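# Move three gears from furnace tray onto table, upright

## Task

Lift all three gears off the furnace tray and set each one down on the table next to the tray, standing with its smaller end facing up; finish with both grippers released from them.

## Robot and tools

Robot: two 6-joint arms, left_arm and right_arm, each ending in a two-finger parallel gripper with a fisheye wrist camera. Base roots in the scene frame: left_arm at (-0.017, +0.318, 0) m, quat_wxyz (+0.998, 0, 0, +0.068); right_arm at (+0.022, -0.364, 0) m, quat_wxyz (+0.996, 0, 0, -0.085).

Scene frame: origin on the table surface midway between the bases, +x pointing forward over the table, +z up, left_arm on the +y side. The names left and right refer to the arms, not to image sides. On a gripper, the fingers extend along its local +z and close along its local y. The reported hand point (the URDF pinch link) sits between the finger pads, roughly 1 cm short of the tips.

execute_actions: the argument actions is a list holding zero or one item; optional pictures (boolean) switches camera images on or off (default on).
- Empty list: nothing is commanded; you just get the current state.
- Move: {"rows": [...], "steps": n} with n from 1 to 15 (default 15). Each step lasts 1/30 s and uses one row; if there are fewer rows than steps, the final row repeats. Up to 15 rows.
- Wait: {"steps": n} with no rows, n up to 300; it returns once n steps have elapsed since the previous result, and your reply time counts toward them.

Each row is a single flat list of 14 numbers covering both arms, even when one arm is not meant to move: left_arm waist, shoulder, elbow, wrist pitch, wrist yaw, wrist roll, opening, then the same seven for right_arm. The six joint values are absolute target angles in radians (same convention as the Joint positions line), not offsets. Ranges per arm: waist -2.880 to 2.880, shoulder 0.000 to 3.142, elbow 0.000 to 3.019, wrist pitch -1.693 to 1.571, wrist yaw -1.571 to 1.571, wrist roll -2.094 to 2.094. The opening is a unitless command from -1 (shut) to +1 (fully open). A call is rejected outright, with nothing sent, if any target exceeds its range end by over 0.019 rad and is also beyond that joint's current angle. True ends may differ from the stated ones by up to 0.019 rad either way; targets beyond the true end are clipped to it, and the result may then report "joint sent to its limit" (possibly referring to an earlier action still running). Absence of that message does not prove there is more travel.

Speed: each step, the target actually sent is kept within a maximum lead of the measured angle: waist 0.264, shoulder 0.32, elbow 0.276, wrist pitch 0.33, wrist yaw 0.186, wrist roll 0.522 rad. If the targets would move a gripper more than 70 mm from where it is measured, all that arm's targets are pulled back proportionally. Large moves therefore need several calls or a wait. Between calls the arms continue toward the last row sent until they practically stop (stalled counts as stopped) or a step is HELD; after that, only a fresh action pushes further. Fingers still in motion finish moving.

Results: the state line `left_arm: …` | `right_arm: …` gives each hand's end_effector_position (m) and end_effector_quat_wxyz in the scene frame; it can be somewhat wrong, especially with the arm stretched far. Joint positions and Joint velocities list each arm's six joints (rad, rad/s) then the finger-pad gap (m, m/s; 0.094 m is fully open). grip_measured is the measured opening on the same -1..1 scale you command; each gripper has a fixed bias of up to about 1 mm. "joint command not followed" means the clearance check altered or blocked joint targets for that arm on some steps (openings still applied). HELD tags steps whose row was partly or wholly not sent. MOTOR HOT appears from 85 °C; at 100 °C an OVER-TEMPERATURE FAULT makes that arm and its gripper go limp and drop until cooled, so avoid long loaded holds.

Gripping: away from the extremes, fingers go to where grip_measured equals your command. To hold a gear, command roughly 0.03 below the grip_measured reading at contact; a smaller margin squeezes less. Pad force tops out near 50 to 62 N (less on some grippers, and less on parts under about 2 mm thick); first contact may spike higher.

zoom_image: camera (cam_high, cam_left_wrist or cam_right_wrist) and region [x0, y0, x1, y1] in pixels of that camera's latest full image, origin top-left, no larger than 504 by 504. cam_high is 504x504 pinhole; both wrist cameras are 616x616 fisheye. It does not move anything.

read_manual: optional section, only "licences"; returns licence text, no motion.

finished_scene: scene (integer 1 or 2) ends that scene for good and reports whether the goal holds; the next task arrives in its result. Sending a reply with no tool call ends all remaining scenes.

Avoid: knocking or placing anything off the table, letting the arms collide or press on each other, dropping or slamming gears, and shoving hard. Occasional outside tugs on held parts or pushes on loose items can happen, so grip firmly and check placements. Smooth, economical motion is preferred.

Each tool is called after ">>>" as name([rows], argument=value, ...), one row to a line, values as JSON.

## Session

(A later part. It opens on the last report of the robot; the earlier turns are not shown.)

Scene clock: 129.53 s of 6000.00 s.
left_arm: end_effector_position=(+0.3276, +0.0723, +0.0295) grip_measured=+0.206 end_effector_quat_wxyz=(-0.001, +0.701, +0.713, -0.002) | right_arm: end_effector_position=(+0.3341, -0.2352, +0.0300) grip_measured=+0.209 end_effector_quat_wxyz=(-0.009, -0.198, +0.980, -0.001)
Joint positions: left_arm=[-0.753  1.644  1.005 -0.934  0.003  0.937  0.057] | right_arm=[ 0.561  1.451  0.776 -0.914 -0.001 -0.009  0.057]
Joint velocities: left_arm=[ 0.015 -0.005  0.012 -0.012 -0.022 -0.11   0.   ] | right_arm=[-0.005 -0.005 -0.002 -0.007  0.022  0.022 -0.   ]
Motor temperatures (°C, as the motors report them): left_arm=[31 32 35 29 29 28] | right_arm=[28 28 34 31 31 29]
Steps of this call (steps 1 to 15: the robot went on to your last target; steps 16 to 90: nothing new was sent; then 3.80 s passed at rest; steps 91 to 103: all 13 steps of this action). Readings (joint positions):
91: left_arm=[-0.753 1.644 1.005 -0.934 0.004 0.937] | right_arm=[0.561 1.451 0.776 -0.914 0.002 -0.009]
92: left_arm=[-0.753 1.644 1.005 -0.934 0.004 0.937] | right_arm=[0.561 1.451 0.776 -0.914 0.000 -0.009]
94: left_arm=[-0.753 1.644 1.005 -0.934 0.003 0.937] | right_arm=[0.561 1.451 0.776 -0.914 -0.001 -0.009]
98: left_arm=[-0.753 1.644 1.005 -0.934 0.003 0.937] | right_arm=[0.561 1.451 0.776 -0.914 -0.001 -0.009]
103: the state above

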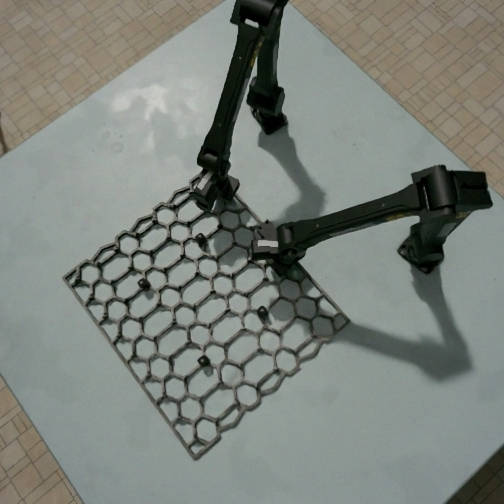

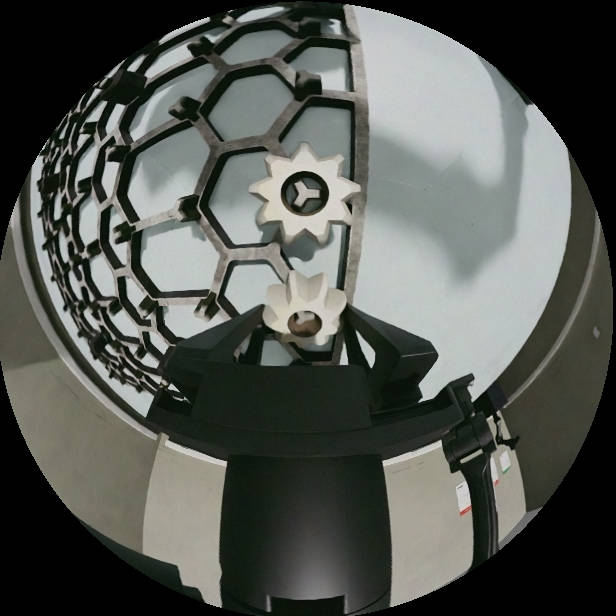

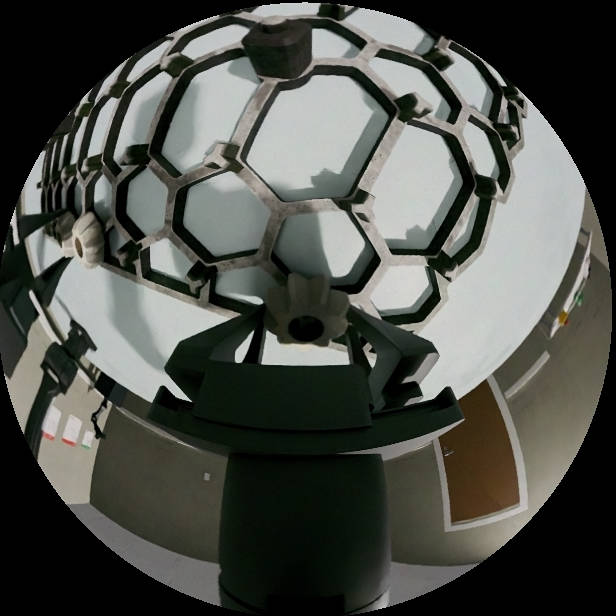

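>>> execute_actions([
  {"rows":[[-0.753,1.644,1.02,-0.932,0,0.95,0.15,0.561,1.451,0.79,-0.912,0,0,0.15],[-0.753,1.63,1.034,-0.934,0,0.95,0.15,0.561,1.437,0.805,-0.914,0,0,0.15],[-0.753,1.624,1.04,-0.938,0,0.95,0.15,0.561,1.431,0.811,-0.918,0,0,0.15],[-0.753,1.618,1.045,-0.945,0,0.95,0.15,0.561,1.425,0.817,-0.925,0,0,0.15],[-0.753,1.612,1.05,-0.954,0,0.95,0.15,0.561,1.418,0.823,-0.934,0,0,0.15],[-0.753,1.606,1.055,-0.964,0,0.95,0.15,0.561,1.411,0.829,-0.945,0,0,0.15],[-0.753,1.6,1.06,-0.975,0,0.95,0.15,0.561,1.404,0.835,-0.956,0,0,0.15],[-0.753,1.594,1.065,-0.986,0,0.95,0.15,0.561,1.397,0.84,-0.967,0,0,0.15],[-0.753,1.588,1.07,-0.997,0,0.95,0.15,0.561,1.39,0.845,-0.978,0,0,0.15],[-0.753,1.582,1.075,-1.008,0,0.95,0.15,0.561,1.383,0.85,-0.989,0,0,0.15],[-0.753,1.576,1.08,-1.019,0,0.95,0.15,0.561,1.376,0.855,-1.0,0,0,0.15],[-0.753,1.57,1.085,-1.03,0,0.95,0.15,0.561,1.37,0.86,-1.012,0,0,0.15],[-0.753,1.565,1.09,-1.041,0,0.95,0.15,0.561,1.364,0.865,-1.024,0,0,0.15],[-0.753,1.561,1.095,-1.052,0,0.95,0.15,0.561,1.359,0.87,-1.035,0,0,0.15],[-0.753,1.558,1.1,-1.062,0,0.95,0.15,0.561,1.355,0.875,-1.045,0,0,0.15]],"steps":15},
], pictures=false)

>>> execute_actions([
  {"rows":[[-0.753,1.558,1.1,-1.062,0,0.95,0.15,0.56,1.355,0.875,-1.045,0,0,0.15],[-0.754,1.557,1.098,-1.062,0,0.95,0.15,0.558,1.355,0.875,-1.045,0,0,0.15],[-0.755,1.553,1.094,-1.062,0,0.95,0.15,0.549,1.355,0.875,-1.045,0,0,0.15],[-0.758,1.546,1.086,-1.061,0,0.95,0.15,0.534,1.355,0.875,-1.045,0,0,0.15],[-0.762,1.537,1.075,-1.06,0,0.95,0.15,0.514,1.355,0.875,-1.045,0,0,0.15],[-0.768,1.526,1.061,-1.059,0,0.95,0.15,0.487,1.355,0.875,-1.045,0,0,0.15],[-0.774,1.512,1.043,-1.058,0,0.95,0.15,0.454,1.355,0.875,-1.045,0,0,0.15],[-0.781,1.496,1.025,-1.056,0,0.95,0.15,0.419,1.355,0.875,-1.045,0,0,0.15],[-0.788,1.481,1.005,-1.055,0,0.95,0.15,0.383,1.355,0.875,-1.045,0,0,0.15],[-0.795,1.465,0.987,-1.054,0,0.95,0.15,0.348,1.355,0.875,-1.045,0,0,0.15],[-0.802,1.45,0.968,-1.052,0,0.95,0.15,0.312,1.355,0.875,-1.045,0,0,0.15],[-0.809,1.435,0.949,-1.051,0,0.95,0.15,0.276,1.355,0.875,-1.045,0,0,0.15],[-0.816,1.419,0.93,-1.05,0,0.95,0.15,0.241,1.355,0.875,-1.045,0,0,0.15],[-0.823,1.403,0.911,-1.048,0,0.95,0.15,0.205,1.355,0.875,-1.045,0,0,0.15],[-0.829,1.388,0.892,-1.047,0,0.95,0.15,0.169,1.355,0.875,-1.045,0,0,0.15]],"steps":15},
], pictures=false)

>>> execute_actions([
  {"rows":[[-0.836,1.373,0.873,-1.045,0,0.95,0.15,0.133,1.355,0.875,-1.045,0,0,0.15],[-0.843,1.357,0.855,-1.044,0,0.95,0.15,0.098,1.355,0.875,-1.045,0,0,0.15],[-0.85,1.342,0.835,-1.043,0,0.95,0.15,0.062,1.355,0.875,-1.045,0,0,0.15],[-0.857,1.326,0.817,-1.041,0,0.95,0.15,0.027,1.355,0.87,-1.045,0,0,0.15],[-0.864,1.312,0.799,-1.04,0,0.95,0.15,-0.006,1.36,0.862,-1.043,0,0,0.15],[-0.869,1.301,0.785,-1.039,0,0.95,0.15,-0.033,1.365,0.854,-1.04,0,0,0.15],[-0.873,1.292,0.774,-1.038,0,0.95,0.15,-0.053,1.37,0.846,-1.035,0,0,0.15],[-0.876,1.287,0.766,-1.035,0,0.95,0.15,-0.068,1.376,0.839,-1.03,0,0,0.15],[-0.878,1.286,0.761,-1.03,0,0.95,0.15,-0.077,1.382,0.834,-1.023,0,0,0.15],[-0.878,1.289,0.757,-1.022,0,0.95,0.15,-0.08,1.388,0.83,-1.015,0,0,0.15],[-0.878,1.295,0.753,-1.012,0,0.95,0.15,-0.08,1.394,0.826,-1.006,0,0,0.15],[-0.878,1.302,0.748,-1.0,0,0.95,0.15,-0.08,1.4,0.822,-0.997,0,0,0.15],[-0.878,1.31,0.743,-0.987,0,0.95,0.15,-0.08,1.407,0.818,-0.987,0,0,0.15],[-0.878,1.318,0.737,-0.974,0,0.95,0.15,-0.08,1.414,0.813,-0.976,0,0,0.15],[-0.878,1.326,0.731,-0.961,0,0.95,0.15,-0.08,1.421,0.808,-0.965,0,0,0.15]],"steps":15},
], pictures=false)

>>> execute_actions([
  {"rows":[[-0.878,1.334,0.725,-0.948,0,0.95,0.15,-0.08,1.428,0.803,-0.954,0,0,0.15],[-0.878,1.342,0.719,-0.935,0,0.95,0.15,-0.08,1.435,0.798,-0.943,0,0,0.15],[-0.878,1.35,0.713,-0.923,0,0.95,0.15,-0.08,1.441,0.794,-0.933,0,0,0.15],[-0.878,1.357,0.708,-0.912,0,0.95,0.15,-0.08,1.447,0.79,-0.924,0,0,0.15],[-0.878,1.363,0.703,-0.902,0,0.95,0.15,-0.08,1.453,0.786,-0.915,0,0,0.15],[-0.878,1.369,0.699,-0.892,0,0.95,0.15,-0.08,1.458,0.783,-0.907,0,0,0.15],[-0.878,1.374,0.695,-0.883,0,0.95,0.15,-0.08,1.462,0.78,-0.9,0,0,0.15],[-0.878,1.379,0.691,-0.875,0,0.95,0.15,-0.08,1.466,0.777,-0.894,0,0,0.15],[-0.878,1.383,0.688,-0.868,0,0.95,0.15,-0.08,1.47,0.775,-0.888,0,0,0.15],[-0.878,1.387,0.685,-0.862,0,0.95,0.15,-0.08,1.473,0.773,-0.883,0,0,0.15],[-0.878,1.391,0.682,-0.856,0,0.95,0.15,-0.08,1.476,0.771,-0.878,0,0,0.15],[-0.878,1.394,0.68,-0.851,0,0.95,0.15,-0.08,1.479,0.769,-0.873,0,0,0.15],[-0.878,1.397,0.678,-0.846,0,0.95,0.15,-0.08,1.482,0.767,-0.869,0,0,0.15],[-0.878,1.4,0.676,-0.841,0,0.95,0.15,-0.08,1.485,0.765,-0.865,0,0,0.15],[-0.878,1.402,0.674,-0.837,0,0.95,0.15,-0.08,1.487,0.764,-0.862,0,0,0.15]],"steps":15},
], pictures=false)

>>> execute_actions([
  {"steps":8},
])

Scene clock: 169.57 s of 6000.00 s.
left_arm: end_effector_position=(+0.3240, +0.0748, +0.0600) grip_measured=+0.206 end_effector_quat_wxyz=(-0.007, +0.701, +0.713, -0.003) | right_arm: end_effector_position=(+0.3321, -0.2359, +0.0631) grip_measured=+0.209 end_effector_quat_wxyz=(-0.007, -0.198, +0.980, -0.000)
Joint positions: left_arm=[-0.753  1.593  1.036 -1.029  0.003  0.937  0.057] | right_arm=[ 0.561  1.382  0.812 -1.014 -0.002 -0.009  0.057]
Joint velocities: left_arm=[ 0.005 -0.22   0.081 -0.383 -0.022  0.022 -0.   ] | right_arm=[-0.005 -0.21   0.149 -0.335 -0.007  0.022  0.   ]
Motor temperatures (°C, as the motors report them): left_arm=[31 33 35 29 29 28] | right_arm=[28 28 33 31 31 29]
Steps of this call (steps 1 to 15: the robot went on to your last target; steps 16 to 90: nothing new was sent; then 36.53 s passed at rest; steps 91 to 105: all 15 steps of this action). Readings (joint positions):
91: left_arm=[-0.753 1.644 1.005 -0.934 0.003 0.937] | right_arm=[0.561 1.451 0.776 -0.914 -0.001 -0.009]
92: left_arm=[-0.753 1.644 1.005 -0.934 0.003 0.937] | right_arm=[0.561 1.451 0.776 -0.914 -0.001 -0.009]
94: left_arm=[-0.753 1.643 1.005 -0.934 0.003 0.937] | right_arm=[0.561 1.451 0.776 -0.914 -0.001 -0.009]
98: left_arm=[-0.753 1.638 1.010 -0.948 0.003 0.937] | right_arm=[0.561 1.438 0.781 -0.933 -0.002 -0.009]
105: the state above

Scene clock: 170.07 s of 6000.00 s.
left_arm: end_effector_position=(+0.2760, +0.0864, +0.0825) grip_measured=+0.206 end_effector_quat_wxyz=(+0.005, +0.718, +0.696, -0.001) | right_arm: end_effector_position=(+0.3599, -0.3400, +0.0741) grip_measured=+0.209 end_effector_quat_wxyz=(+0.000, -0.039, +0.999, +0.001)
Joint positions: left_arm=[-0.802  1.435  0.924 -1.05   0.003  0.937  0.057] | right_arm=[ 0.24   1.364  0.828 -1.034 -0.002 -0.008  0.057]
Joint velocities: left_arm=[-0.278 -0.542 -0.579 -0.012 -0.022 -0.007 -0.   ] | right_arm=[-1.206 -0.005 -0.012  0.017 -0.007  0.007 -0.   ]
Motor temperatures (°C, as the motors report them): left_arm=[31 33 35 29 29 28] | right_arm=[28 28 34 31 31 29]
Steps of this call (steps 1 to 15: all 15 steps of this action). Readings (joint positions):
1: left_arm=[-0.753 1.585 1.039 -1.039 0.003 0.937] | right_arm=[0.561 1.376 0.816 -1.023 -0.002 -0.009]
2: left_arm=[-0.753 1.579 1.042 -1.045 0.003 0.937] | right_arm=[0.561 1.370 0.821 -1.028 -0.002 -0.009]
4: left_arm=[-0.753 1.569 1.043 -1.049 0.003 0.937] | right_arm=[0.560 1.365 0.826 -1.032 -0.002 -0.009]
8: left_arm=[-0.754 1.551 1.040 -1.050 0.003 0.937] | right_arm=[0.514 1.364 0.828 -1.034 -0.003 -0.009]
15: the state above

Scene clock: 170.57 s of 6000.00 s.
left_arm: end_effector_position=(+0.2132, +0.1101, +0.0625) grip_measured=+0.206 end_effector_quat_wxyz=(+0.002, +0.741, +0.672, -0.001) | right_arm: end_effector_position=(+0.3533, -0.4508, +0.0616) grip_measured=+0.209 end_effector_quat_wxyz=(+0.001, +0.124, +0.992, -0.001)
Joint positions: left_arm=[-0.867  1.303  0.735 -0.999  0.003  0.938  0.057] | right_arm=[-0.085  1.394  0.818 -0.994  0.001 -0.007  0.057]
Joint velocities: left_arm=[-0.005  0.054 -0.071  0.393  0.022 -0.022 -0.   ] | right_arm=[-0.005  0.22  -0.115  0.305 -0.007  0.066 -0.001]
Motor temperatures (°C, as the motors report them): left_arm=[31 33 35 29 29 28] | right_arm=[28 28 34 31 31 29]
Steps of this call (steps 1 to 15: all 15 steps of this action). Readings (joint positions):
1: left_arm=[-0.811 1.417 0.904 -1.050 0.003 0.937] | right_arm=[0.201 1.364 0.828 -1.034 -0.001 -0.008]
2: left_arm=[-0.820 1.400 0.884 -1.050 0.003 0.937] | right_arm=[0.164 1.364 0.828 -1.034 -0.001 -0.008]
4: left_arm=[-0.835 1.369 0.846 -1.050 0.003 0.937] | right_arm=[0.093 1.364 0.828 -1.034 -0.001 -0.008]
8: left_arm=[-0.858 1.317 0.777 -1.050 0.003 0.937] | right_arm=[-0.031 1.365 0.828 -1.034 -0.000 -0.008]
15: the state above

Scene clock: 171.07 s of 6000.00 s.
left_arm: end_effector_position=(+0.2105, +0.1125, +0.0181) grip_measured=+0.206 end_effector_quat_wxyz=(-0.003, +0.741, +0.672, -0.002) | right_arm: end_effector_position=(+0.3485, -0.4495, +0.0192) grip_measured=+0.209 end_effector_quat_wxyz=(-0.010, +0.124, +0.992, +0.001)
Joint positions: left_arm=[-0.867  1.39   0.672 -0.859  0.003  0.938  0.057] | right_arm=[-0.085  1.475  0.765 -0.88   0.001 -0.007  0.057]
Joint velocities: left_arm=[-0.024  0.044 -0.032  0.11  -0.081 -0.051 -0.001] | right_arm=[ 0.005  0.044 -0.042  0.11  -0.022 -0.066 -0.001]
Motor temperatures (°C, as the motors report them): left_arm=[31 33 35 29 29 28] | right_arm=[28 28 34 31 31 29]
Steps of this call (steps 1 to 15: all 15 steps of this action). Readings (joint positions):
1: left_arm=[-0.867 1.306 0.733 -0.986 0.003 0.938] | right_arm=[-0.085 1.401 0.814 -0.983 0.001 -0.007]
2: left_arm=[-0.867 1.311 0.729 -0.972 0.003 0.938] | right_arm=[-0.085 1.410 0.809 -0.973 0.001 -0.007]
4: left_arm=[-0.867 1.325 0.721 -0.945 0.003 0.938] | right_arm=[-0.085 1.426 0.797 -0.952 0.001 -0.007]
8: left_arm=[-0.867 1.359 0.698 -0.903 0.003 0.938] | right_arm=[-0.085 1.454 0.778 -0.919 0.001 -0.007]
15: the state above

Scene clock: 171.33 s of 6000.00 s.
left_arm: end_effector_position=(+0.2119, +0.1112, +0.0170) grip_measured=+0.206 end_effector_quat_wxyz=(+0.000, +0.741, +0.672, -0.001) | right_arm: end_effector_position=(+0.3490, -0.4497, +0.0174) grip_measured=+0.209 end_effector_quat_wxyz=(-0.009, +0.124, +0.992, +0.001)
Joint positions: left_arm=[-0.867  1.393  0.671 -0.848  0.003  0.938  0.057] | right_arm=[-0.085  1.479  0.763 -0.873  0.001 -0.007  0.057]
Joint velocities: left_arm=[-0.005 -0.005  0.002  0.007  0.007  0.022 -0.   ] | right_arm=[-0.005 -0.015 -0.022  0.002  0.007  0.022 -0.001]
Motor temperatures (°C, as the motors report them): left_arm=[31 32 35 29 29 28] | right_arm=[28 28 34 31 31 29]
Steps of this call (steps 1 to 8: the robot went on to your last target). Readings (joint positions):
1: left_arm=[-0.867 1.392 0.671 -0.855 0.003 0.938] | right_arm=[-0.085 1.476 0.764 -0.877 0.001 -0.007]
2: left_arm=[-0.867 1.393 0.671 -0.852 0.003 0.938] | right_arm=[-0.085 1.477 0.763 -0.875 0.001 -0.007]
4: left_arm=[-0.867 1.393 0.671 -0.850 0.003 0.938] | right_arm=[-0.085 1.479 0.763 -0.873 0.001 -0.007]
8: the state above

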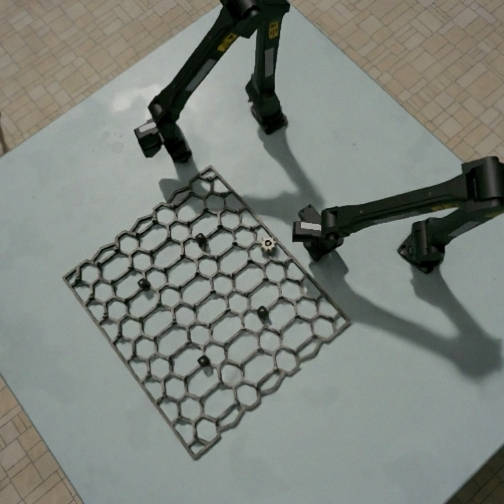

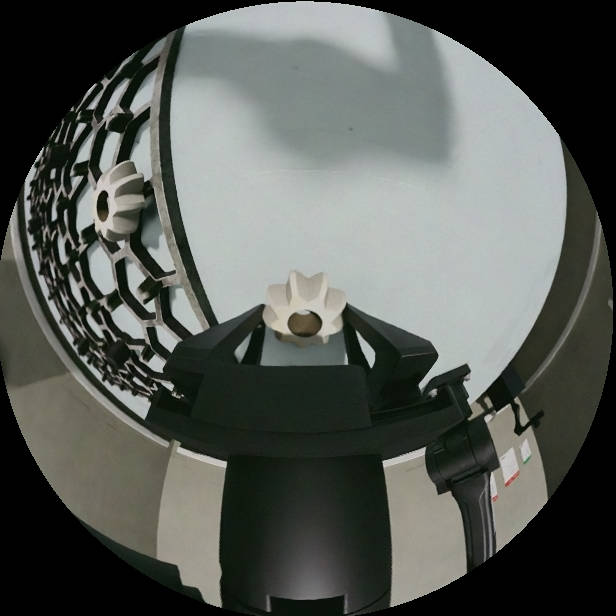

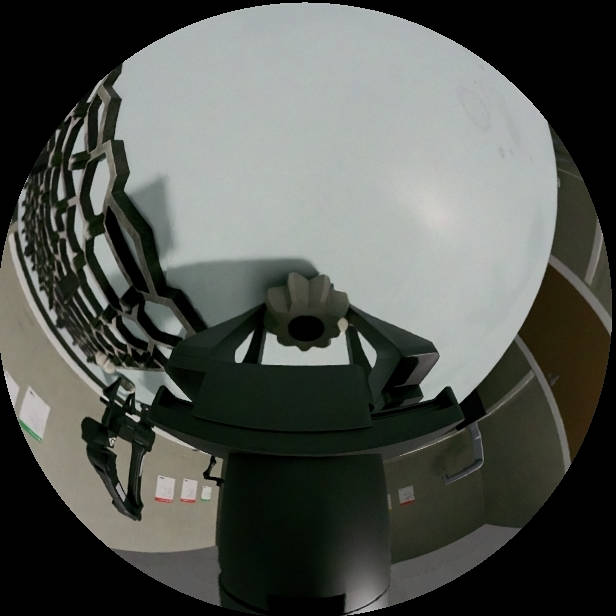

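>>> execute_actions([
  {"rows":[[-0.87,1.408,0.672,-0.84,0,0.95,0.15,-0.083,1.493,0.763,-0.865,0,0,0.15],[-0.87,1.414,0.671,-0.84,0,0.95,0.15,-0.083,1.499,0.762,-0.865,0,0,0.15],[-0.87,1.42,0.67,-0.84,0,0.95,0.15,-0.083,1.505,0.761,-0.865,0,0,0.15],[-0.87,1.424,0.67,-0.84,0,0.95,0.15,-0.083,1.509,0.761,-0.865,0,0,0.15],[-0.87,1.424,0.67,-0.84,0,0.95,0.15,-0.083,1.509,0.761,-0.865,0,0,0.15],[-0.87,1.424,0.67,-0.84,0,0.95,0.15,-0.083,1.509,0.761,-0.865,0,0,0.15],[-0.87,1.424,0.67,-0.84,0,0.95,0.15,-0.083,1.509,0.761,-0.865,0,0,0.15],[-0.87,1.415,0.67,-0.84,0,0.95,0.21,-0.083,1.5,0.761,-0.865,0,0,0.21],[-0.87,1.41,0.675,-0.84,0,0.95,0.27,-0.083,1.495,0.765,-0.865,0,0,0.27],[-0.87,1.405,0.68,-0.842,0,0.95,0.33,-0.083,1.49,0.77,-0.867,0,0,0.33],[-0.87,1.4,0.688,-0.845,0,0.95,0.39,-0.083,1.485,0.778,-0.87,0,0,0.39],[-0.87,1.393,0.696,-0.848,0,0.95,0.45,-0.083,1.478,0.786,-0.873,0,0,0.45],[-0.87,1.385,0.704,-0.852,0,0.95,0.5,-0.083,1.47,0.794,-0.877,0,0,0.5],[-0.87,1.377,0.711,-0.86,0,0.95,0.52,-0.083,1.462,0.801,-0.885,0,0,0.5],[-0.87,1.369,0.718,-0.872,0,0.95,0.54,-0.083,1.454,0.807,-0.896,0,0,0.5]],"steps":15},
], pictures=false)

>>> execute_actions([
  {"rows":[[-0.87,1.36,0.725,-0.886,0,0.95,0.56,-0.083,1.446,0.813,-0.908,0,0,0.5],[-0.87,1.351,0.732,-0.901,0,0.95,0.58,-0.083,1.438,0.819,-0.92,0,0,0.5],[-0.87,1.342,0.739,-0.916,0,0.95,0.6,-0.083,1.43,0.825,-0.932,0,0,0.5],[-0.87,1.333,0.746,-0.931,0,0.95,0.6,-0.083,1.422,0.831,-0.944,0,0,0.5],[-0.87,1.324,0.753,-0.946,0,0.95,0.6,-0.083,1.414,0.837,-0.956,0,0,0.5],[-0.87,1.315,0.76,-0.961,0,0.95,0.6,-0.083,1.406,0.843,-0.968,0,0,0.5],[-0.87,1.306,0.767,-0.976,0,0.95,0.6,-0.083,1.398,0.849,-0.98,0,0,0.5],[-0.87,1.297,0.774,-0.991,0,0.95,0.6,-0.083,1.39,0.855,-0.992,0,0,0.5],[-0.87,1.289,0.782,-1.006,0,0.95,0.6,-0.083,1.382,0.86,-1.004,0,0,0.5],[-0.87,1.282,0.79,-1.02,0,0.95,0.6,-0.083,1.375,0.865,-1.015,0,0,0.5],[-0.872,1.277,0.799,-1.033,0,0.95,0.6,-0.083,1.368,0.869,-1.025,0,0,0.5],[-0.874,1.274,0.809,-1.045,0,0.95,0.6,-0.083,1.362,0.872,-1.033,0,0,0.5],[-0.876,1.275,0.82,-1.055,0,0.95,0.6,-0.083,1.358,0.874,-1.039,0,0,0.5],[-0.878,1.28,0.833,-1.063,0,0.95,0.6,-0.083,1.356,0.875,-1.043,0,0,0.5],[-0.88,1.289,0.848,-1.07,0,0.95,0.6,-0.083,1.355,0.875,-1.045,0,0,0.5]],"steps":15},
], pictures=false)

>>> execute_actions([
  {"rows":[[-0.882,1.302,0.865,-1.073,0,0.95,0.6,-0.083,1.355,0.875,-1.045,0,0,0.5],[-0.884,1.318,0.884,-1.075,0,0.95,0.6,-0.083,1.355,0.875,-1.045,0,0,0.5],[-0.886,1.337,0.905,-1.077,0,0.95,0.6,-0.083,1.355,0.875,-1.045,0,0,0.5],[-0.888,1.358,0.927,-1.079,0,0.95,0.6,-0.083,1.355,0.875,-1.045,0,0,0.5],[-0.89,1.38,0.95,-1.081,0,0.95,0.6,-0.083,1.355,0.875,-1.045,0,0,0.5],[-0.892,1.402,0.973,-1.082,0,0.95,0.6,-0.083,1.355,0.875,-1.045,0,0,0.5],[-0.894,1.424,0.996,-1.083,0,0.95,0.6,-0.083,1.355,0.875,-1.045,0,0,0.5],[-0.896,1.446,1.019,-1.084,0,0.95,0.6,-0.083,1.355,0.875,-1.045,0,0,0.5],[-0.897,1.468,1.042,-1.085,0,0.95,0.6,-0.083,1.355,0.875,-1.045,0,0,0.5],[-0.897,1.49,1.065,-1.086,0,0.95,0.6,-0.083,1.355,0.875,-1.045,0,0,0.5],[-0.897,1.512,1.088,-1.087,0,0.95,0.6,-0.083,1.355,0.875,-1.045,0,0,0.5],[-0.897,1.534,1.111,-1.088,0,0.95,0.6,-0.083,1.355,0.875,-1.045,0,0,0.5],[-0.897,1.556,1.134,-1.089,0,0.95,0.6,-0.083,1.355,0.875,-1.045,0,0,0.5],[-0.897,1.578,1.156,-1.09,0,0.95,0.6,-0.083,1.355,0.875,-1.045,0,0,0.5],[-0.897,1.599,1.177,-1.091,0,0.95,0.6,-0.083,1.355,0.875,-1.045,0,0,0.5]],"steps":15},
], pictures=false)

>>> execute_actions([
  {"rows":[[-0.897,1.619,1.196,-1.091,0,0.95,0.6,-0.083,1.355,0.875,-1.045,0,0,0.5],[-0.897,1.637,1.212,-1.09,0,0.95,0.6,-0.083,1.355,0.875,-1.045,0,0,0.5],[-0.897,1.653,1.225,-1.088,0,0.95,0.6,-0.083,1.355,0.875,-1.045,0,0,0.5],[-0.897,1.667,1.235,-1.085,0,0.95,0.6,-0.083,1.355,0.875,-1.045,0,0,0.5],[-0.897,1.679,1.242,-1.081,0,0.95,0.6,-0.083,1.355,0.875,-1.045,0,0,0.5],[-0.897,1.689,1.245,-1.077,0,0.95,0.6,-0.083,1.355,0.875,-1.045,0,0,0.5],[-0.897,1.697,1.245,-1.073,0,0.95,0.6,-0.083,1.355,0.875,-1.045,0,0,0.5],[-0.897,1.703,1.243,-1.069,0,0.95,0.6,-0.083,1.355,0.875,-1.045,0,0,0.5],[-0.897,1.707,1.238,-1.066,0,0.95,0.6,-0.083,1.355,0.875,-1.045,0,0,0.5],[-0.897,1.709,1.228,-1.063,0,0.95,0.6,-0.083,1.355,0.875,-1.045,0,0,0.5],[-0.897,1.71,1.215,-1.06,0,0.95,0.6,-0.083,1.355,0.875,-1.045,0,0,0.5],[-0.897,1.71,1.202,-1.058,0,0.95,0.6,-0.083,1.355,0.875,-1.045,0,0,0.5]],"steps":15},
], pictures=false)

>>> execute_actions([
  {"steps":6},
])

Scene clock: 227.10 s of 6000.00 s.
left_arm: end_effector_position=(+0.2113, +0.1118, +0.0159) grip_measured=+0.527 end_effector_quat_wxyz=(-0.003, +0.741, +0.672, -0.002) | right_arm: end_effector_position=(+0.3480, -0.4494, +0.0167) grip_measured=+0.497 end_effector_quat_wxyz=(-0.012, +0.124, +0.992, +0.001)
Joint positions: left_arm=[-0.867  1.398  0.672 -0.851  0.003  0.938  0.072] | right_arm=[-0.085  1.481  0.763 -0.876  0.001 -0.007  0.07 ]
Joint velocities: left_arm=[-0.005 -0.132  0.037 -0.149  0.007 -0.081  0.021] | right_arm=[ 0.005 -0.122  0.042 -0.129  0.007 -0.051  0.003]
Motor temperatures (°C, as the motors report them): left_arm=[31 32 35 29 29 28] | right_arm=[28 28 33 31 31 29]
Steps of this call (steps 1 to 30: the robot went on to your last target; steps 31 to 90: nothing new was sent; then 52.27 s passed at rest; steps 91 to 105: all 15 steps of this action). Readings (joint positions):
91: left_arm=[-0.867 1.393 0.671 -0.848 0.003 0.938] | right_arm=[-0.085 1.479 0.763 -0.873 0.001 -0.007]
92: left_arm=[-0.867 1.394 0.671 -0.848 0.003 0.938] | right_arm=[-0.085 1.480 0.763 -0.873 0.001 -0.007]
94: left_arm=[-0.867 1.399 0.671 -0.848 0.003 0.938] | right_arm=[-0.085 1.485 0.763 -0.873 0.001 -0.007]
98: left_arm=[-0.867 1.404 0.671 -0.847 0.003 0.938] | right_arm=[-0.085 1.488 0.763 -0.873 0.001 -0.007]
105: the state above

Scene clock: 227.60 s of 6000.00 s.
left_arm: end_effector_position=(+0.2213, +0.1028, +0.0854) grip_measured=+0.597 end_effector_quat_wxyz=(+0.016, +0.741, +0.672, +0.000) | right_arm: end_effector_position=(+0.3566, -0.4517, +0.0794) grip_measured=+0.498 end_effector_quat_wxyz=(+0.013, +0.124, +0.992, -0.002)
Joint positions: left_arm=[-0.867  1.277  0.782 -1.044  0.003  0.938  0.075] | right_arm=[-0.085  1.359  0.839 -1.025  0.001 -0.007  0.07 ]
Joint velocities: left_arm=[-0.005 -0.005  0.315 -0.295  0.022  0.081  0.   ] | right_arm=[ 0.005 -0.142  0.032 -0.154  0.007  0.066 -0.001]
Motor temperatures (°C, as the motors report them): left_arm=[31 32 35 29 29 28] | right_arm=[28 28 33 31 31 29]
Steps of this call (steps 1 to 15: all 15 steps of this action). Readings (joint positions):
1: left_arm=[-0.867 1.393 0.673 -0.858 0.003 0.938] | right_arm=[-0.085 1.476 0.765 -0.883 0.001 -0.007]
2: left_arm=[-0.867 1.386 0.676 -0.869 0.003 0.938] | right_arm=[-0.085 1.469 0.767 -0.892 0.001 -0.007]
4: left_arm=[-0.867 1.368 0.686 -0.895 0.003 0.938] | right_arm=[-0.085 1.453 0.776 -0.913 0.001 -0.007]
8: left_arm=[-0.867 1.325 0.718 -0.952 0.003 0.938] | right_arm=[-0.085 1.414 0.804 -0.959 0.001 -0.007]
15: the state above

Scene clock: 228.10 s of 6000.00 s.
left_arm: end_effector_position=(+0.3020, +0.0204, +0.1031) grip_measured=+0.597 end_effector_quat_wxyz=(+0.027, +0.746, +0.665, +0.001) | right_arm: end_effector_position=(+0.3549, -0.4512, +0.0815) grip_measured=+0.498 end_effector_quat_wxyz=(+0.011, +0.124, +0.992, -0.002)
Joint positions: left_arm=[-0.884  1.539  1.099 -1.078  0.003  0.938  0.075] | right_arm=[-0.085  1.353  0.839 -1.035  0.001 -0.007  0.07 ]
Joint velocities: left_arm=[ 0.015  0.64   0.593 -0.051 -0.022 -0.022  0.   ] | right_arm=[-0.005  0.005  0.012  0.007 -0.066 -0.007 -0.001]
Motor temperatures (°C, as the motors report them): left_arm=[31 32 35 29 29 28] | right_arm=[28 28 33 31 31 29]
Steps of this call (steps 1 to 15: all 15 steps of this action). Readings (joint positions):
1: left_arm=[-0.867 1.278 0.793 -1.052 0.003 0.938] | right_arm=[-0.085 1.355 0.839 -1.029 0.001 -0.007]
2: left_arm=[-0.867 1.280 0.806 -1.058 0.003 0.938] | right_arm=[-0.085 1.353 0.839 -1.031 0.001 -0.007]
4: left_arm=[-0.869 1.296 0.840 -1.067 0.003 0.938] | right_arm=[-0.085 1.353 0.839 -1.034 0.001 -0.007]
8: left_arm=[-0.877 1.373 0.938 -1.073 0.003 0.938] | right_arm=[-0.085 1.353 0.839 -1.035 0.001 -0.007]
15: the state above

Scene clock: 228.60 s of 6000.00 s.
left_arm: end_effector_position=(+0.3320, -0.0074, +0.0756) grip_measured=+0.597 end_effector_quat_wxyz=(+0.010, +0.747, +0.665, -0.000) | right_arm: end_effector_position=(+0.3549, -0.4512, +0.0815) grip_measured=+0.498 end_effector_quat_wxyz=(+0.011, +0.124, +0.992, -0.002)
Joint positions: left_arm=[-0.884  1.689  1.207 -1.07   0.003  0.938  0.075] | right_arm=[-0.085  1.353  0.839 -1.035  0.001 -0.007  0.07 ]
Joint velocities: left_arm=[-0.015 -0.005  0.017 -0.007  0.007 -0.051  0.   ] | right_arm=[ 0.005 -0.005  0.002 -0.002  0.037 -0.051 -0.001]
Motor temperatures (°C, as the motors report them): left_arm=[31 32 35 29 29 28] | right_arm=[28 28 33 31 31 29]
Steps of this call (steps 1 to 15: all 15 steps of this action). Readings (joint positions):
1: left_arm=[-0.884 1.560 1.119 -1.079 0.003 0.938] | right_arm=[-0.085 1.353 0.839 -1.035 0.001 -0.007]
2: left_arm=[-0.884 1.580 1.139 -1.079 0.003 0.938] | right_arm=[-0.085 1.353 0.839 -1.035 0.001 -0.007]
4: left_arm=[-0.884 1.617 1.174 -1.079 0.003 0.938] | right_arm=[-0.085 1.353 0.839 -1.035 0.001 -0.007]
8: left_arm=[-0.884 1.666 1.207 -1.078 0.003 0.938] | right_arm=[-0.085 1.353 0.839 -1.035 0.001 -0.007]
15: the state above

Scene clock: 228.80 s of 6000.00 s.
left_arm: end_effector_position=(+0.3321, -0.0076, +0.0756) grip_measured=+0.597 end_effector_quat_wxyz=(+0.010, +0.747, +0.665, -0.000) | right_arm: end_effector_position=(+0.3549, -0.4512, +0.0815) grip_measured=+0.498 end_effector_quat_wxyz=(+0.011, +0.124, +0.992, -0.002)
Joint positions: left_arm=[-0.884  1.689  1.207 -1.069  0.003  0.938  0.075] | right_arm=[-0.085  1.353  0.839 -1.035  0.001 -0.007  0.07 ]
Joint velocities: left_arm=[-0.015 -0.015 -0.007 -0.002  0.037  0.051  0.001] | right_arm=[ 0.005 -0.015 -0.007  0.002 -0.007 -0.022 -0.001]
Motor temperatures (°C, as the motors report them): left_arm=[31 32 35 29 29 28] | right_arm=[28 28 34 31 31 29]
Steps of this call (steps 1 to 6: the robot went on to your last target). Readings (joint positions):
1: left_arm=[-0.884 1.689 1.207 -1.069 0.003 0.938] | right_arm=[-0.085 1.353 0.839 -1.035 0.001 -0.007]
2: left_arm=[-0.884 1.689 1.207 -1.069 0.003 0.938] | right_arm=[-0.085 1.353 0.839 -1.035 0.001 -0.007]
4: left_arm=[-0.884 1.689 1.207 -1.069 0.003 0.938] | right_arm=[-0.085 1.353 0.839 -1.035 0.001 -0.007]
6: the state above

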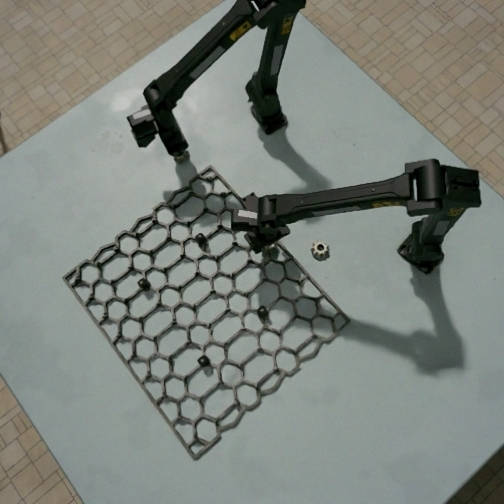

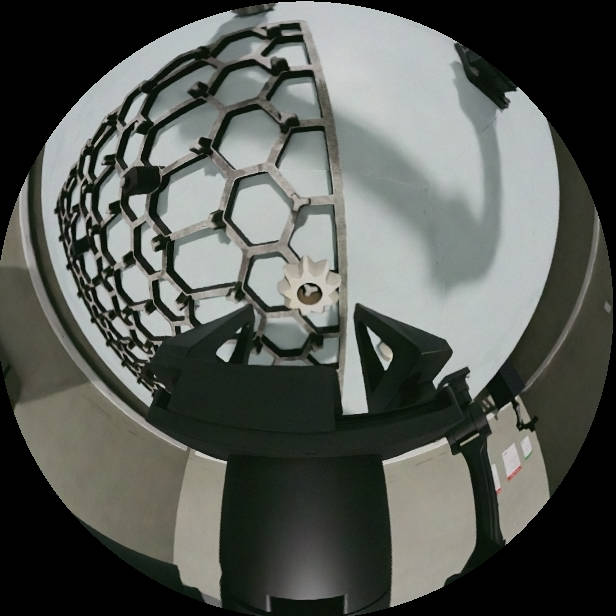

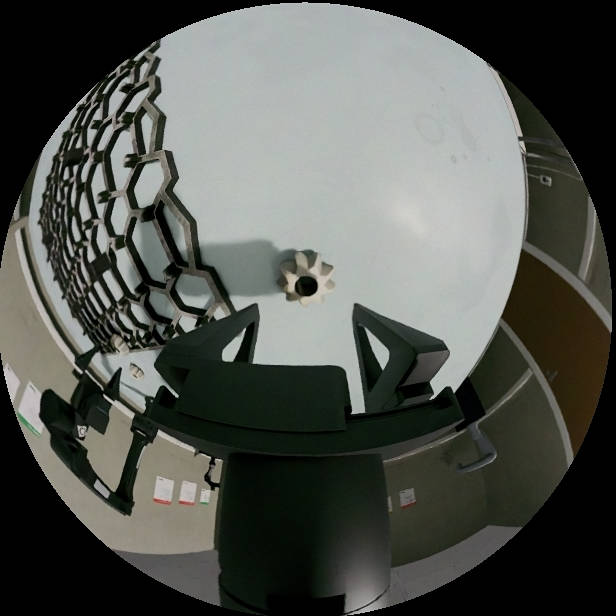

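>>> execute_actions([
  {"rows":[[-0.884,1.712,1.2,-1.055,0,0.95,0.6,-0.083,1.355,0.875,-1.045,0,0,0.5],[-0.884,1.715,1.197,-1.051,0,0.95,0.6,-0.083,1.355,0.875,-1.045,0,0,0.5],[-0.884,1.719,1.193,-1.046,0,0.95,0.6,-0.083,1.355,0.875,-1.045,0,0,0.5],[-0.884,1.724,1.189,-1.04,0,0.95,0.6,-0.083,1.355,0.875,-1.045,0,0,0.5],[-0.884,1.729,1.185,-1.033,0,0.95,0.6,-0.083,1.355,0.875,-1.045,0,0,0.5],[-0.884,1.734,1.181,-1.025,0,0.95,0.6,-0.083,1.355,0.875,-1.045,0,0,0.5],[-0.884,1.739,1.177,-1.017,0,0.95,0.6,-0.083,1.355,0.875,-1.045,0,0,0.5],[-0.884,1.744,1.173,-1.009,0,0.95,0.6,-0.083,1.355,0.875,-1.045,0,0,0.5],[-0.884,1.748,1.169,-1.001,0,0.95,0.6,-0.083,1.355,0.875,-1.045,0,0,0.5],[-0.884,1.752,1.165,-0.993,0,0.95,0.6,-0.083,1.355,0.875,-1.045,0,0,0.5],[-0.884,1.756,1.162,-0.986,0,0.95,0.6,-0.083,1.355,0.875,-1.045,0,0,0.5],[-0.884,1.759,1.159,-0.979,0,0.95,0.6,-0.083,1.355,0.875,-1.045,0,0,0.5],[-0.884,1.762,1.156,-0.972,0,0.95,0.6,-0.083,1.355,0.875,-1.045,0,0,0.5],[-0.884,1.764,1.153,-0.966,0,0.95,0.6,-0.083,1.355,0.875,-1.045,0,0,0.5],[-0.884,1.766,1.151,-0.96,0,0.95,0.6,-0.083,1.355,0.875,-1.045,0,0,0.5]],"steps":15},
], pictures=false)

>>> execute_actions([
  {"steps":10},
])

>>> zoom_image(camera="cam_left_wrist", region=[220, 240, 400, 380])

Scene clock: 249.67 s of 6000.00 s.
left_arm: end_effector_position=(+0.3307, -0.0063, +0.0406) grip_measured=+0.597 end_effector_quat_wxyz=(+0.008, +0.747, +0.665, -0.001) | right_arm: end_effector_position=(+0.3549, -0.4512, +0.0815) grip_measured=+0.498 end_effector_quat_wxyz=(+0.011, +0.124, +0.992, -0.002)
Joint positions: left_arm=[-0.884  1.734  1.162 -0.983  0.003  0.938  0.075] | right_arm=[-0.085  1.353  0.839 -1.035  0.001 -0.007  0.07 ]
Joint velocities: left_arm=[-0.005  0.132 -0.125  0.178 -0.007 -0.037 -0.   ] | right_arm=[-0.015 -0.015 -0.007  0.007 -0.037  0.095 -0.   ]
Motor temperatures (°C, as the motors report them): left_arm=[31 32 35 29 29 28] | right_arm=[28 28 35 31 31 29]
Steps of this call (steps 1 to 15: the robot went on to your last target; steps 16 to 90: nothing new was sent; then 17.37 s passed at rest; steps 91 to 105: all 15 steps of this action). Readings (joint positions):
91: left_arm=[-0.884 1.689 1.207 -1.068 0.003 0.938] | right_arm=[-0.085 1.353 0.839 -1.035 0.001 -0.007]
92: left_arm=[-0.884 1.689 1.207 -1.067 0.003 0.938] | right_arm=[-0.085 1.353 0.839 -1.035 0.001 -0.007]
94: left_arm=[-0.884 1.689 1.205 -1.060 0.003 0.938] | right_arm=[-0.085 1.353 0.839 -1.035 0.001 -0.007]
98: left_arm=[-0.884 1.696 1.192 -1.034 0.003 0.938] | right_arm=[-0.085 1.353 0.839 -1.035 0.001 -0.007]
105: the state above

Scene clock: 250.00 s of 6000.00 s.
left_arm: end_effector_position=(+0.3294, -0.0051, +0.0329) grip_measured=+0.597 end_effector_quat_wxyz=(+0.005, +0.747, +0.665, -0.001) | right_arm: end_effector_position=(+0.3549, -0.4512, +0.0815) grip_measured=+0.498 end_effector_quat_wxyz=(+0.011, +0.124, +0.992, -0.002)
Joint positions: left_arm=[-0.884  1.745  1.154 -0.971  0.003  0.938  0.075] | right_arm=[-0.085  1.353  0.839 -1.035  0.001 -0.007  0.07 ]
Joint velocities: left_arm=[ 0.005 -0.015  0.002  0.007 -0.066  0.007  0.   ] | right_arm=[-0.005  0.005 -0.012  0.002 -0.037 -0.11   0.   ]
Motor temperatures (°C, as the motors report them): left_arm=[31 32 35 29 29 28] | right_arm=[28 28 35 31 31 29]
Steps of this call (steps 1 to 10: the robot went on to your last target). Readings (joint positions):
1: left_arm=[-0.884 1.739 1.159 -0.979 0.003 0.938] | right_arm=[-0.085 1.353 0.839 -1.035 0.001 -0.007]
2: left_arm=[-0.884 1.742 1.156 -0.976 0.003 0.938] | right_arm=[-0.085 1.353 0.839 -1.035 0.001 -0.007]
4: left_arm=[-0.884 1.745 1.154 -0.973 0.003 0.938] | right_arm=[-0.085 1.353 0.839 -1.035 0.001 -0.007]
8: left_arm=[-0.884 1.745 1.154 -0.971 0.003 0.938] | right_arm=[-0.085 1.353 0.839 -1.035 0.001 -0.007]
10: the state above

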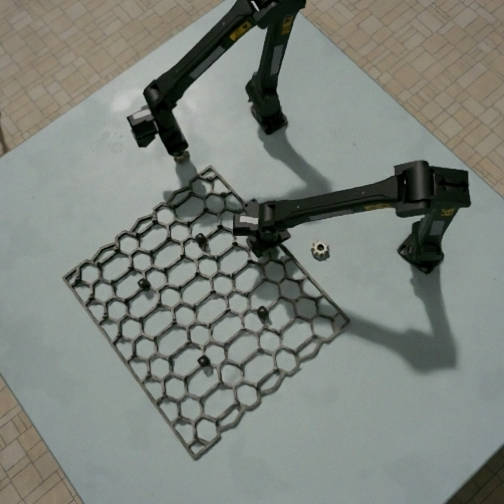

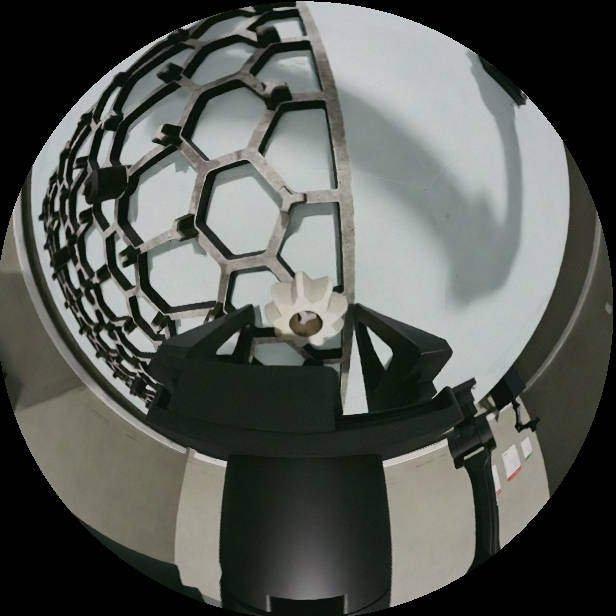

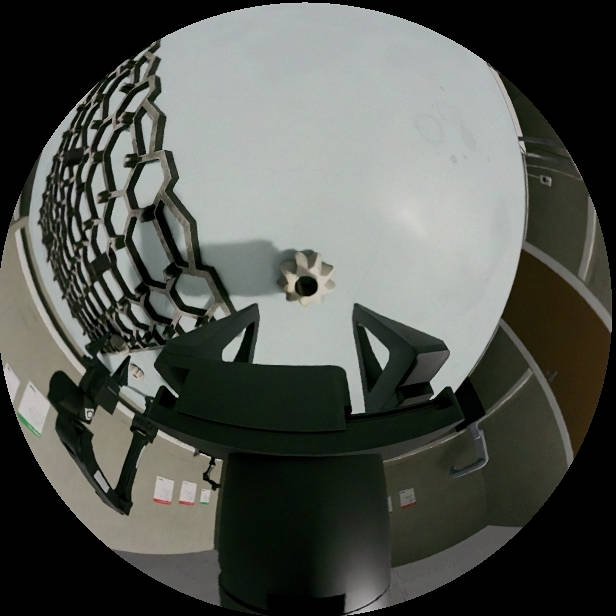

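Region (220, 240, 400, 380) of cam_left_wrist's 616x616 image, scaled by 2.800, with more detail than that image has.

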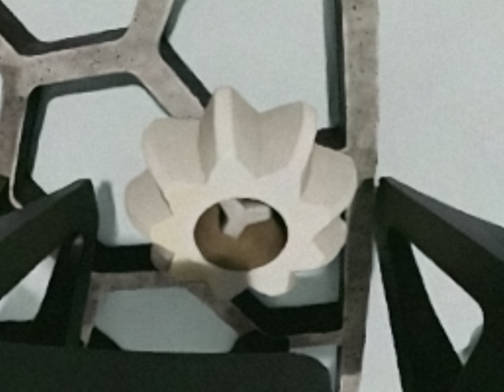

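>>> execute_actions([
  {"rows":[[-0.884,1.76,1.148,-0.96,0,0.95,0.57,-0.083,1.355,0.875,-1.045,0,0,0.5],[-0.884,1.76,1.145,-0.96,0,0.95,0.54,-0.083,1.355,0.875,-1.045,0,0,0.5],[-0.884,1.76,1.142,-0.96,0,0.95,0.51,-0.083,1.355,0.875,-1.045,0,0,0.5],[-0.884,1.76,1.139,-0.96,0,0.95,0.48,-0.083,1.355,0.875,-1.045,0,0,0.5],[-0.884,1.76,1.137,-0.96,0,0.95,0.45,-0.083,1.355,0.875,-1.045,0,0,0.5],[-0.884,1.76,1.137,-0.96,0,0.95,0.42,-0.083,1.355,0.875,-1.045,0,0,0.5],[-0.884,1.76,1.137,-0.96,0,0.95,0.39,-0.083,1.355,0.875,-1.045,0,0,0.5],[-0.884,1.76,1.137,-0.96,0,0.95,0.36,-0.083,1.355,0.875,-1.045,0,0,0.5],[-0.884,1.76,1.137,-0.96,0,0.95,0.33,-0.083,1.355,0.875,-1.045,0,0,0.5],[-0.884,1.76,1.137,-0.96,0,0.95,0.3,-0.083,1.355,0.875,-1.045,0,0,0.5],[-0.884,1.76,1.137,-0.96,0,0.95,0.27,-0.083,1.355,0.875,-1.045,0,0,0.5],[-0.884,1.76,1.137,-0.96,0,0.95,0.24,-0.083,1.355,0.875,-1.045,0,0,0.5],[-0.884,1.76,1.137,-0.96,0,0.95,0.21,-0.083,1.355,0.875,-1.045,0,0,0.5],[-0.884,1.76,1.137,-0.96,0,0.95,0.18,-0.083,1.355,0.875,-1.045,0,0,0.5],[-0.884,1.76,1.137,-0.96,0,0.95,0.15,-0.083,1.355,0.875,-1.045,0,0,0.5]],"steps":15},
], pictures=false)

>>> execute_actions([
  {"steps":6},
])

Scene clock: 263.57 s of 6000.00 s.
left_arm: end_effector_position=(+0.3278, -0.0030, +0.0302) grip_measured=+0.187 end_effector_quat_wxyz=(+0.003, +0.747, +0.665, +0.000) | right_arm: end_effector_position=(+0.3549, -0.4512, +0.0815) grip_measured=+0.498 end_effector_quat_wxyz=(+0.011, +0.124, +0.992, -0.002)
Joint positions: left_arm=[-0.884  1.745  1.145 -0.965  0.     0.938  0.056] | right_arm=[-0.085  1.353  0.839 -1.035  0.001 -0.007  0.07 ]
Joint velocities: left_arm=[ 0.005 -0.005  0.002 -0.027 -0.007 -0.095 -0.001] | right_arm=[ 0.005  0.015 -0.012  0.002  0.066 -0.037 -0.002]
Motor temperatures (°C, as the motors report them): left_arm=[31 33 35 29 29 28] | right_arm=[28 28 36 31 31 29]
Steps of this call (steps 1 to 30: the robot went on to your last target; steps 31 to 90: nothing new was sent; then 10.07 s passed at rest; steps 91 to 105: all 15 steps of this action). Readings (joint positions):
91: left_arm=[-0.884 1.745 1.154 -0.971 0.003 0.938] | right_arm=[-0.085 1.353 0.839 -1.035 0.001 -0.007]
92: left_arm=[-0.884 1.745 1.154 -0.971 0.003 0.938] | right_arm=[-0.085 1.353 0.839 -1.035 0.001 -0.007]
94: left_arm=[-0.884 1.745 1.153 -0.971 0.003 0.938] | right_arm=[-0.085 1.353 0.839 -1.035 0.001 -0.007]
98: left_arm=[-0.884 1.745 1.146 -0.970 0.003 0.938] | right_arm=[-0.085 1.353 0.839 -1.035 0.001 -0.007]
105: the state above

Scene clock: 263.77 s of 6000.00 s.
left_arm: end_effector_position=(+0.3278, -0.0030, +0.0302) grip_measured=+0.187 end_effector_quat_wxyz=(+0.003, +0.747, +0.665, +0.000) | right_arm: end_effector_position=(+0.3549, -0.4512, +0.0815) grip_measured=+0.498 end_effector_quat_wxyz=(+0.011, +0.124, +0.992, -0.002)
Joint positions: left_arm=[-0.884  1.745  1.145 -0.965  0.     0.938  0.056] | right_arm=[-0.085  1.353  0.839 -1.035  0.001 -0.007  0.07 ]
Joint velocities: left_arm=[-0.005 -0.005  0.002  0.002  0.051 -0.022  0.   ] | right_arm=[ 0.005 -0.015 -0.002  0.002 -0.066 -0.022 -0.001]
Motor temperatures (°C, as the motors report them): left_arm=[31 33 35 29 29 28] | right_arm=[28 28 36 31 31 29]
Steps of this call (steps 1 to 6: the robot went on to your last target). Readings (joint positions):
1: left_arm=[-0.884 1.745 1.145 -0.965 0.000 0.938] | right_arm=[-0.085 1.353 0.839 -1.035 0.001 -0.007]
2: left_arm=[-0.884 1.745 1.145 -0.965 0.000 0.938] | right_arm=[-0.085 1.353 0.839 -1.035 0.001 -0.007]
4: left_arm=[-0.884 1.745 1.145 -0.965 0.000 0.938] | right_arm=[-0.085 1.353 0.839 -1.035 0.001 -0.007]
6: the state above

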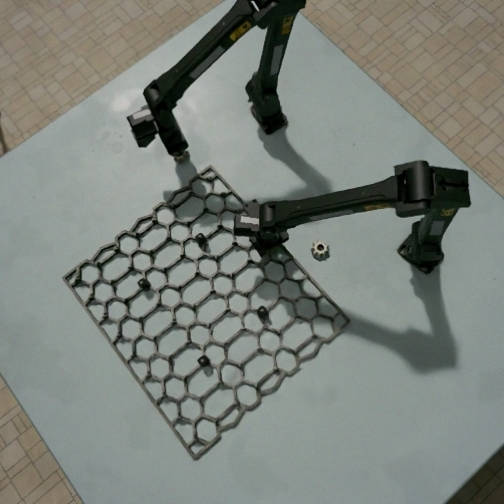

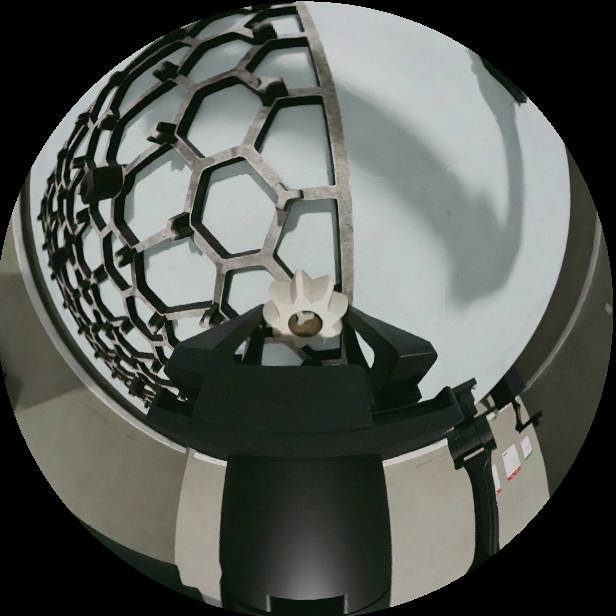

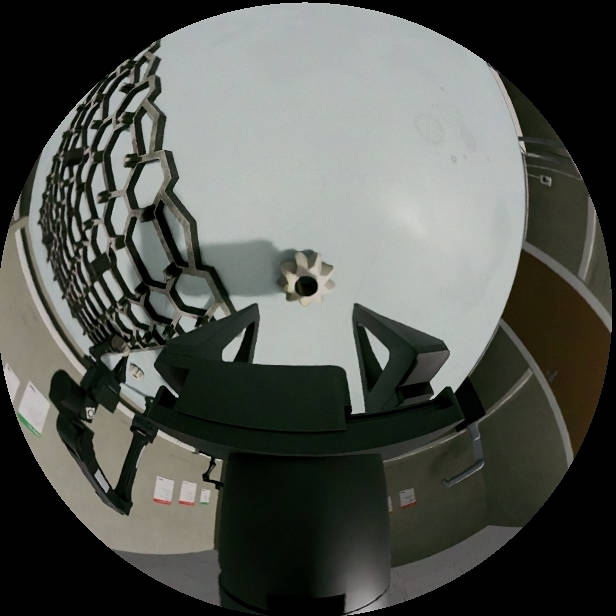

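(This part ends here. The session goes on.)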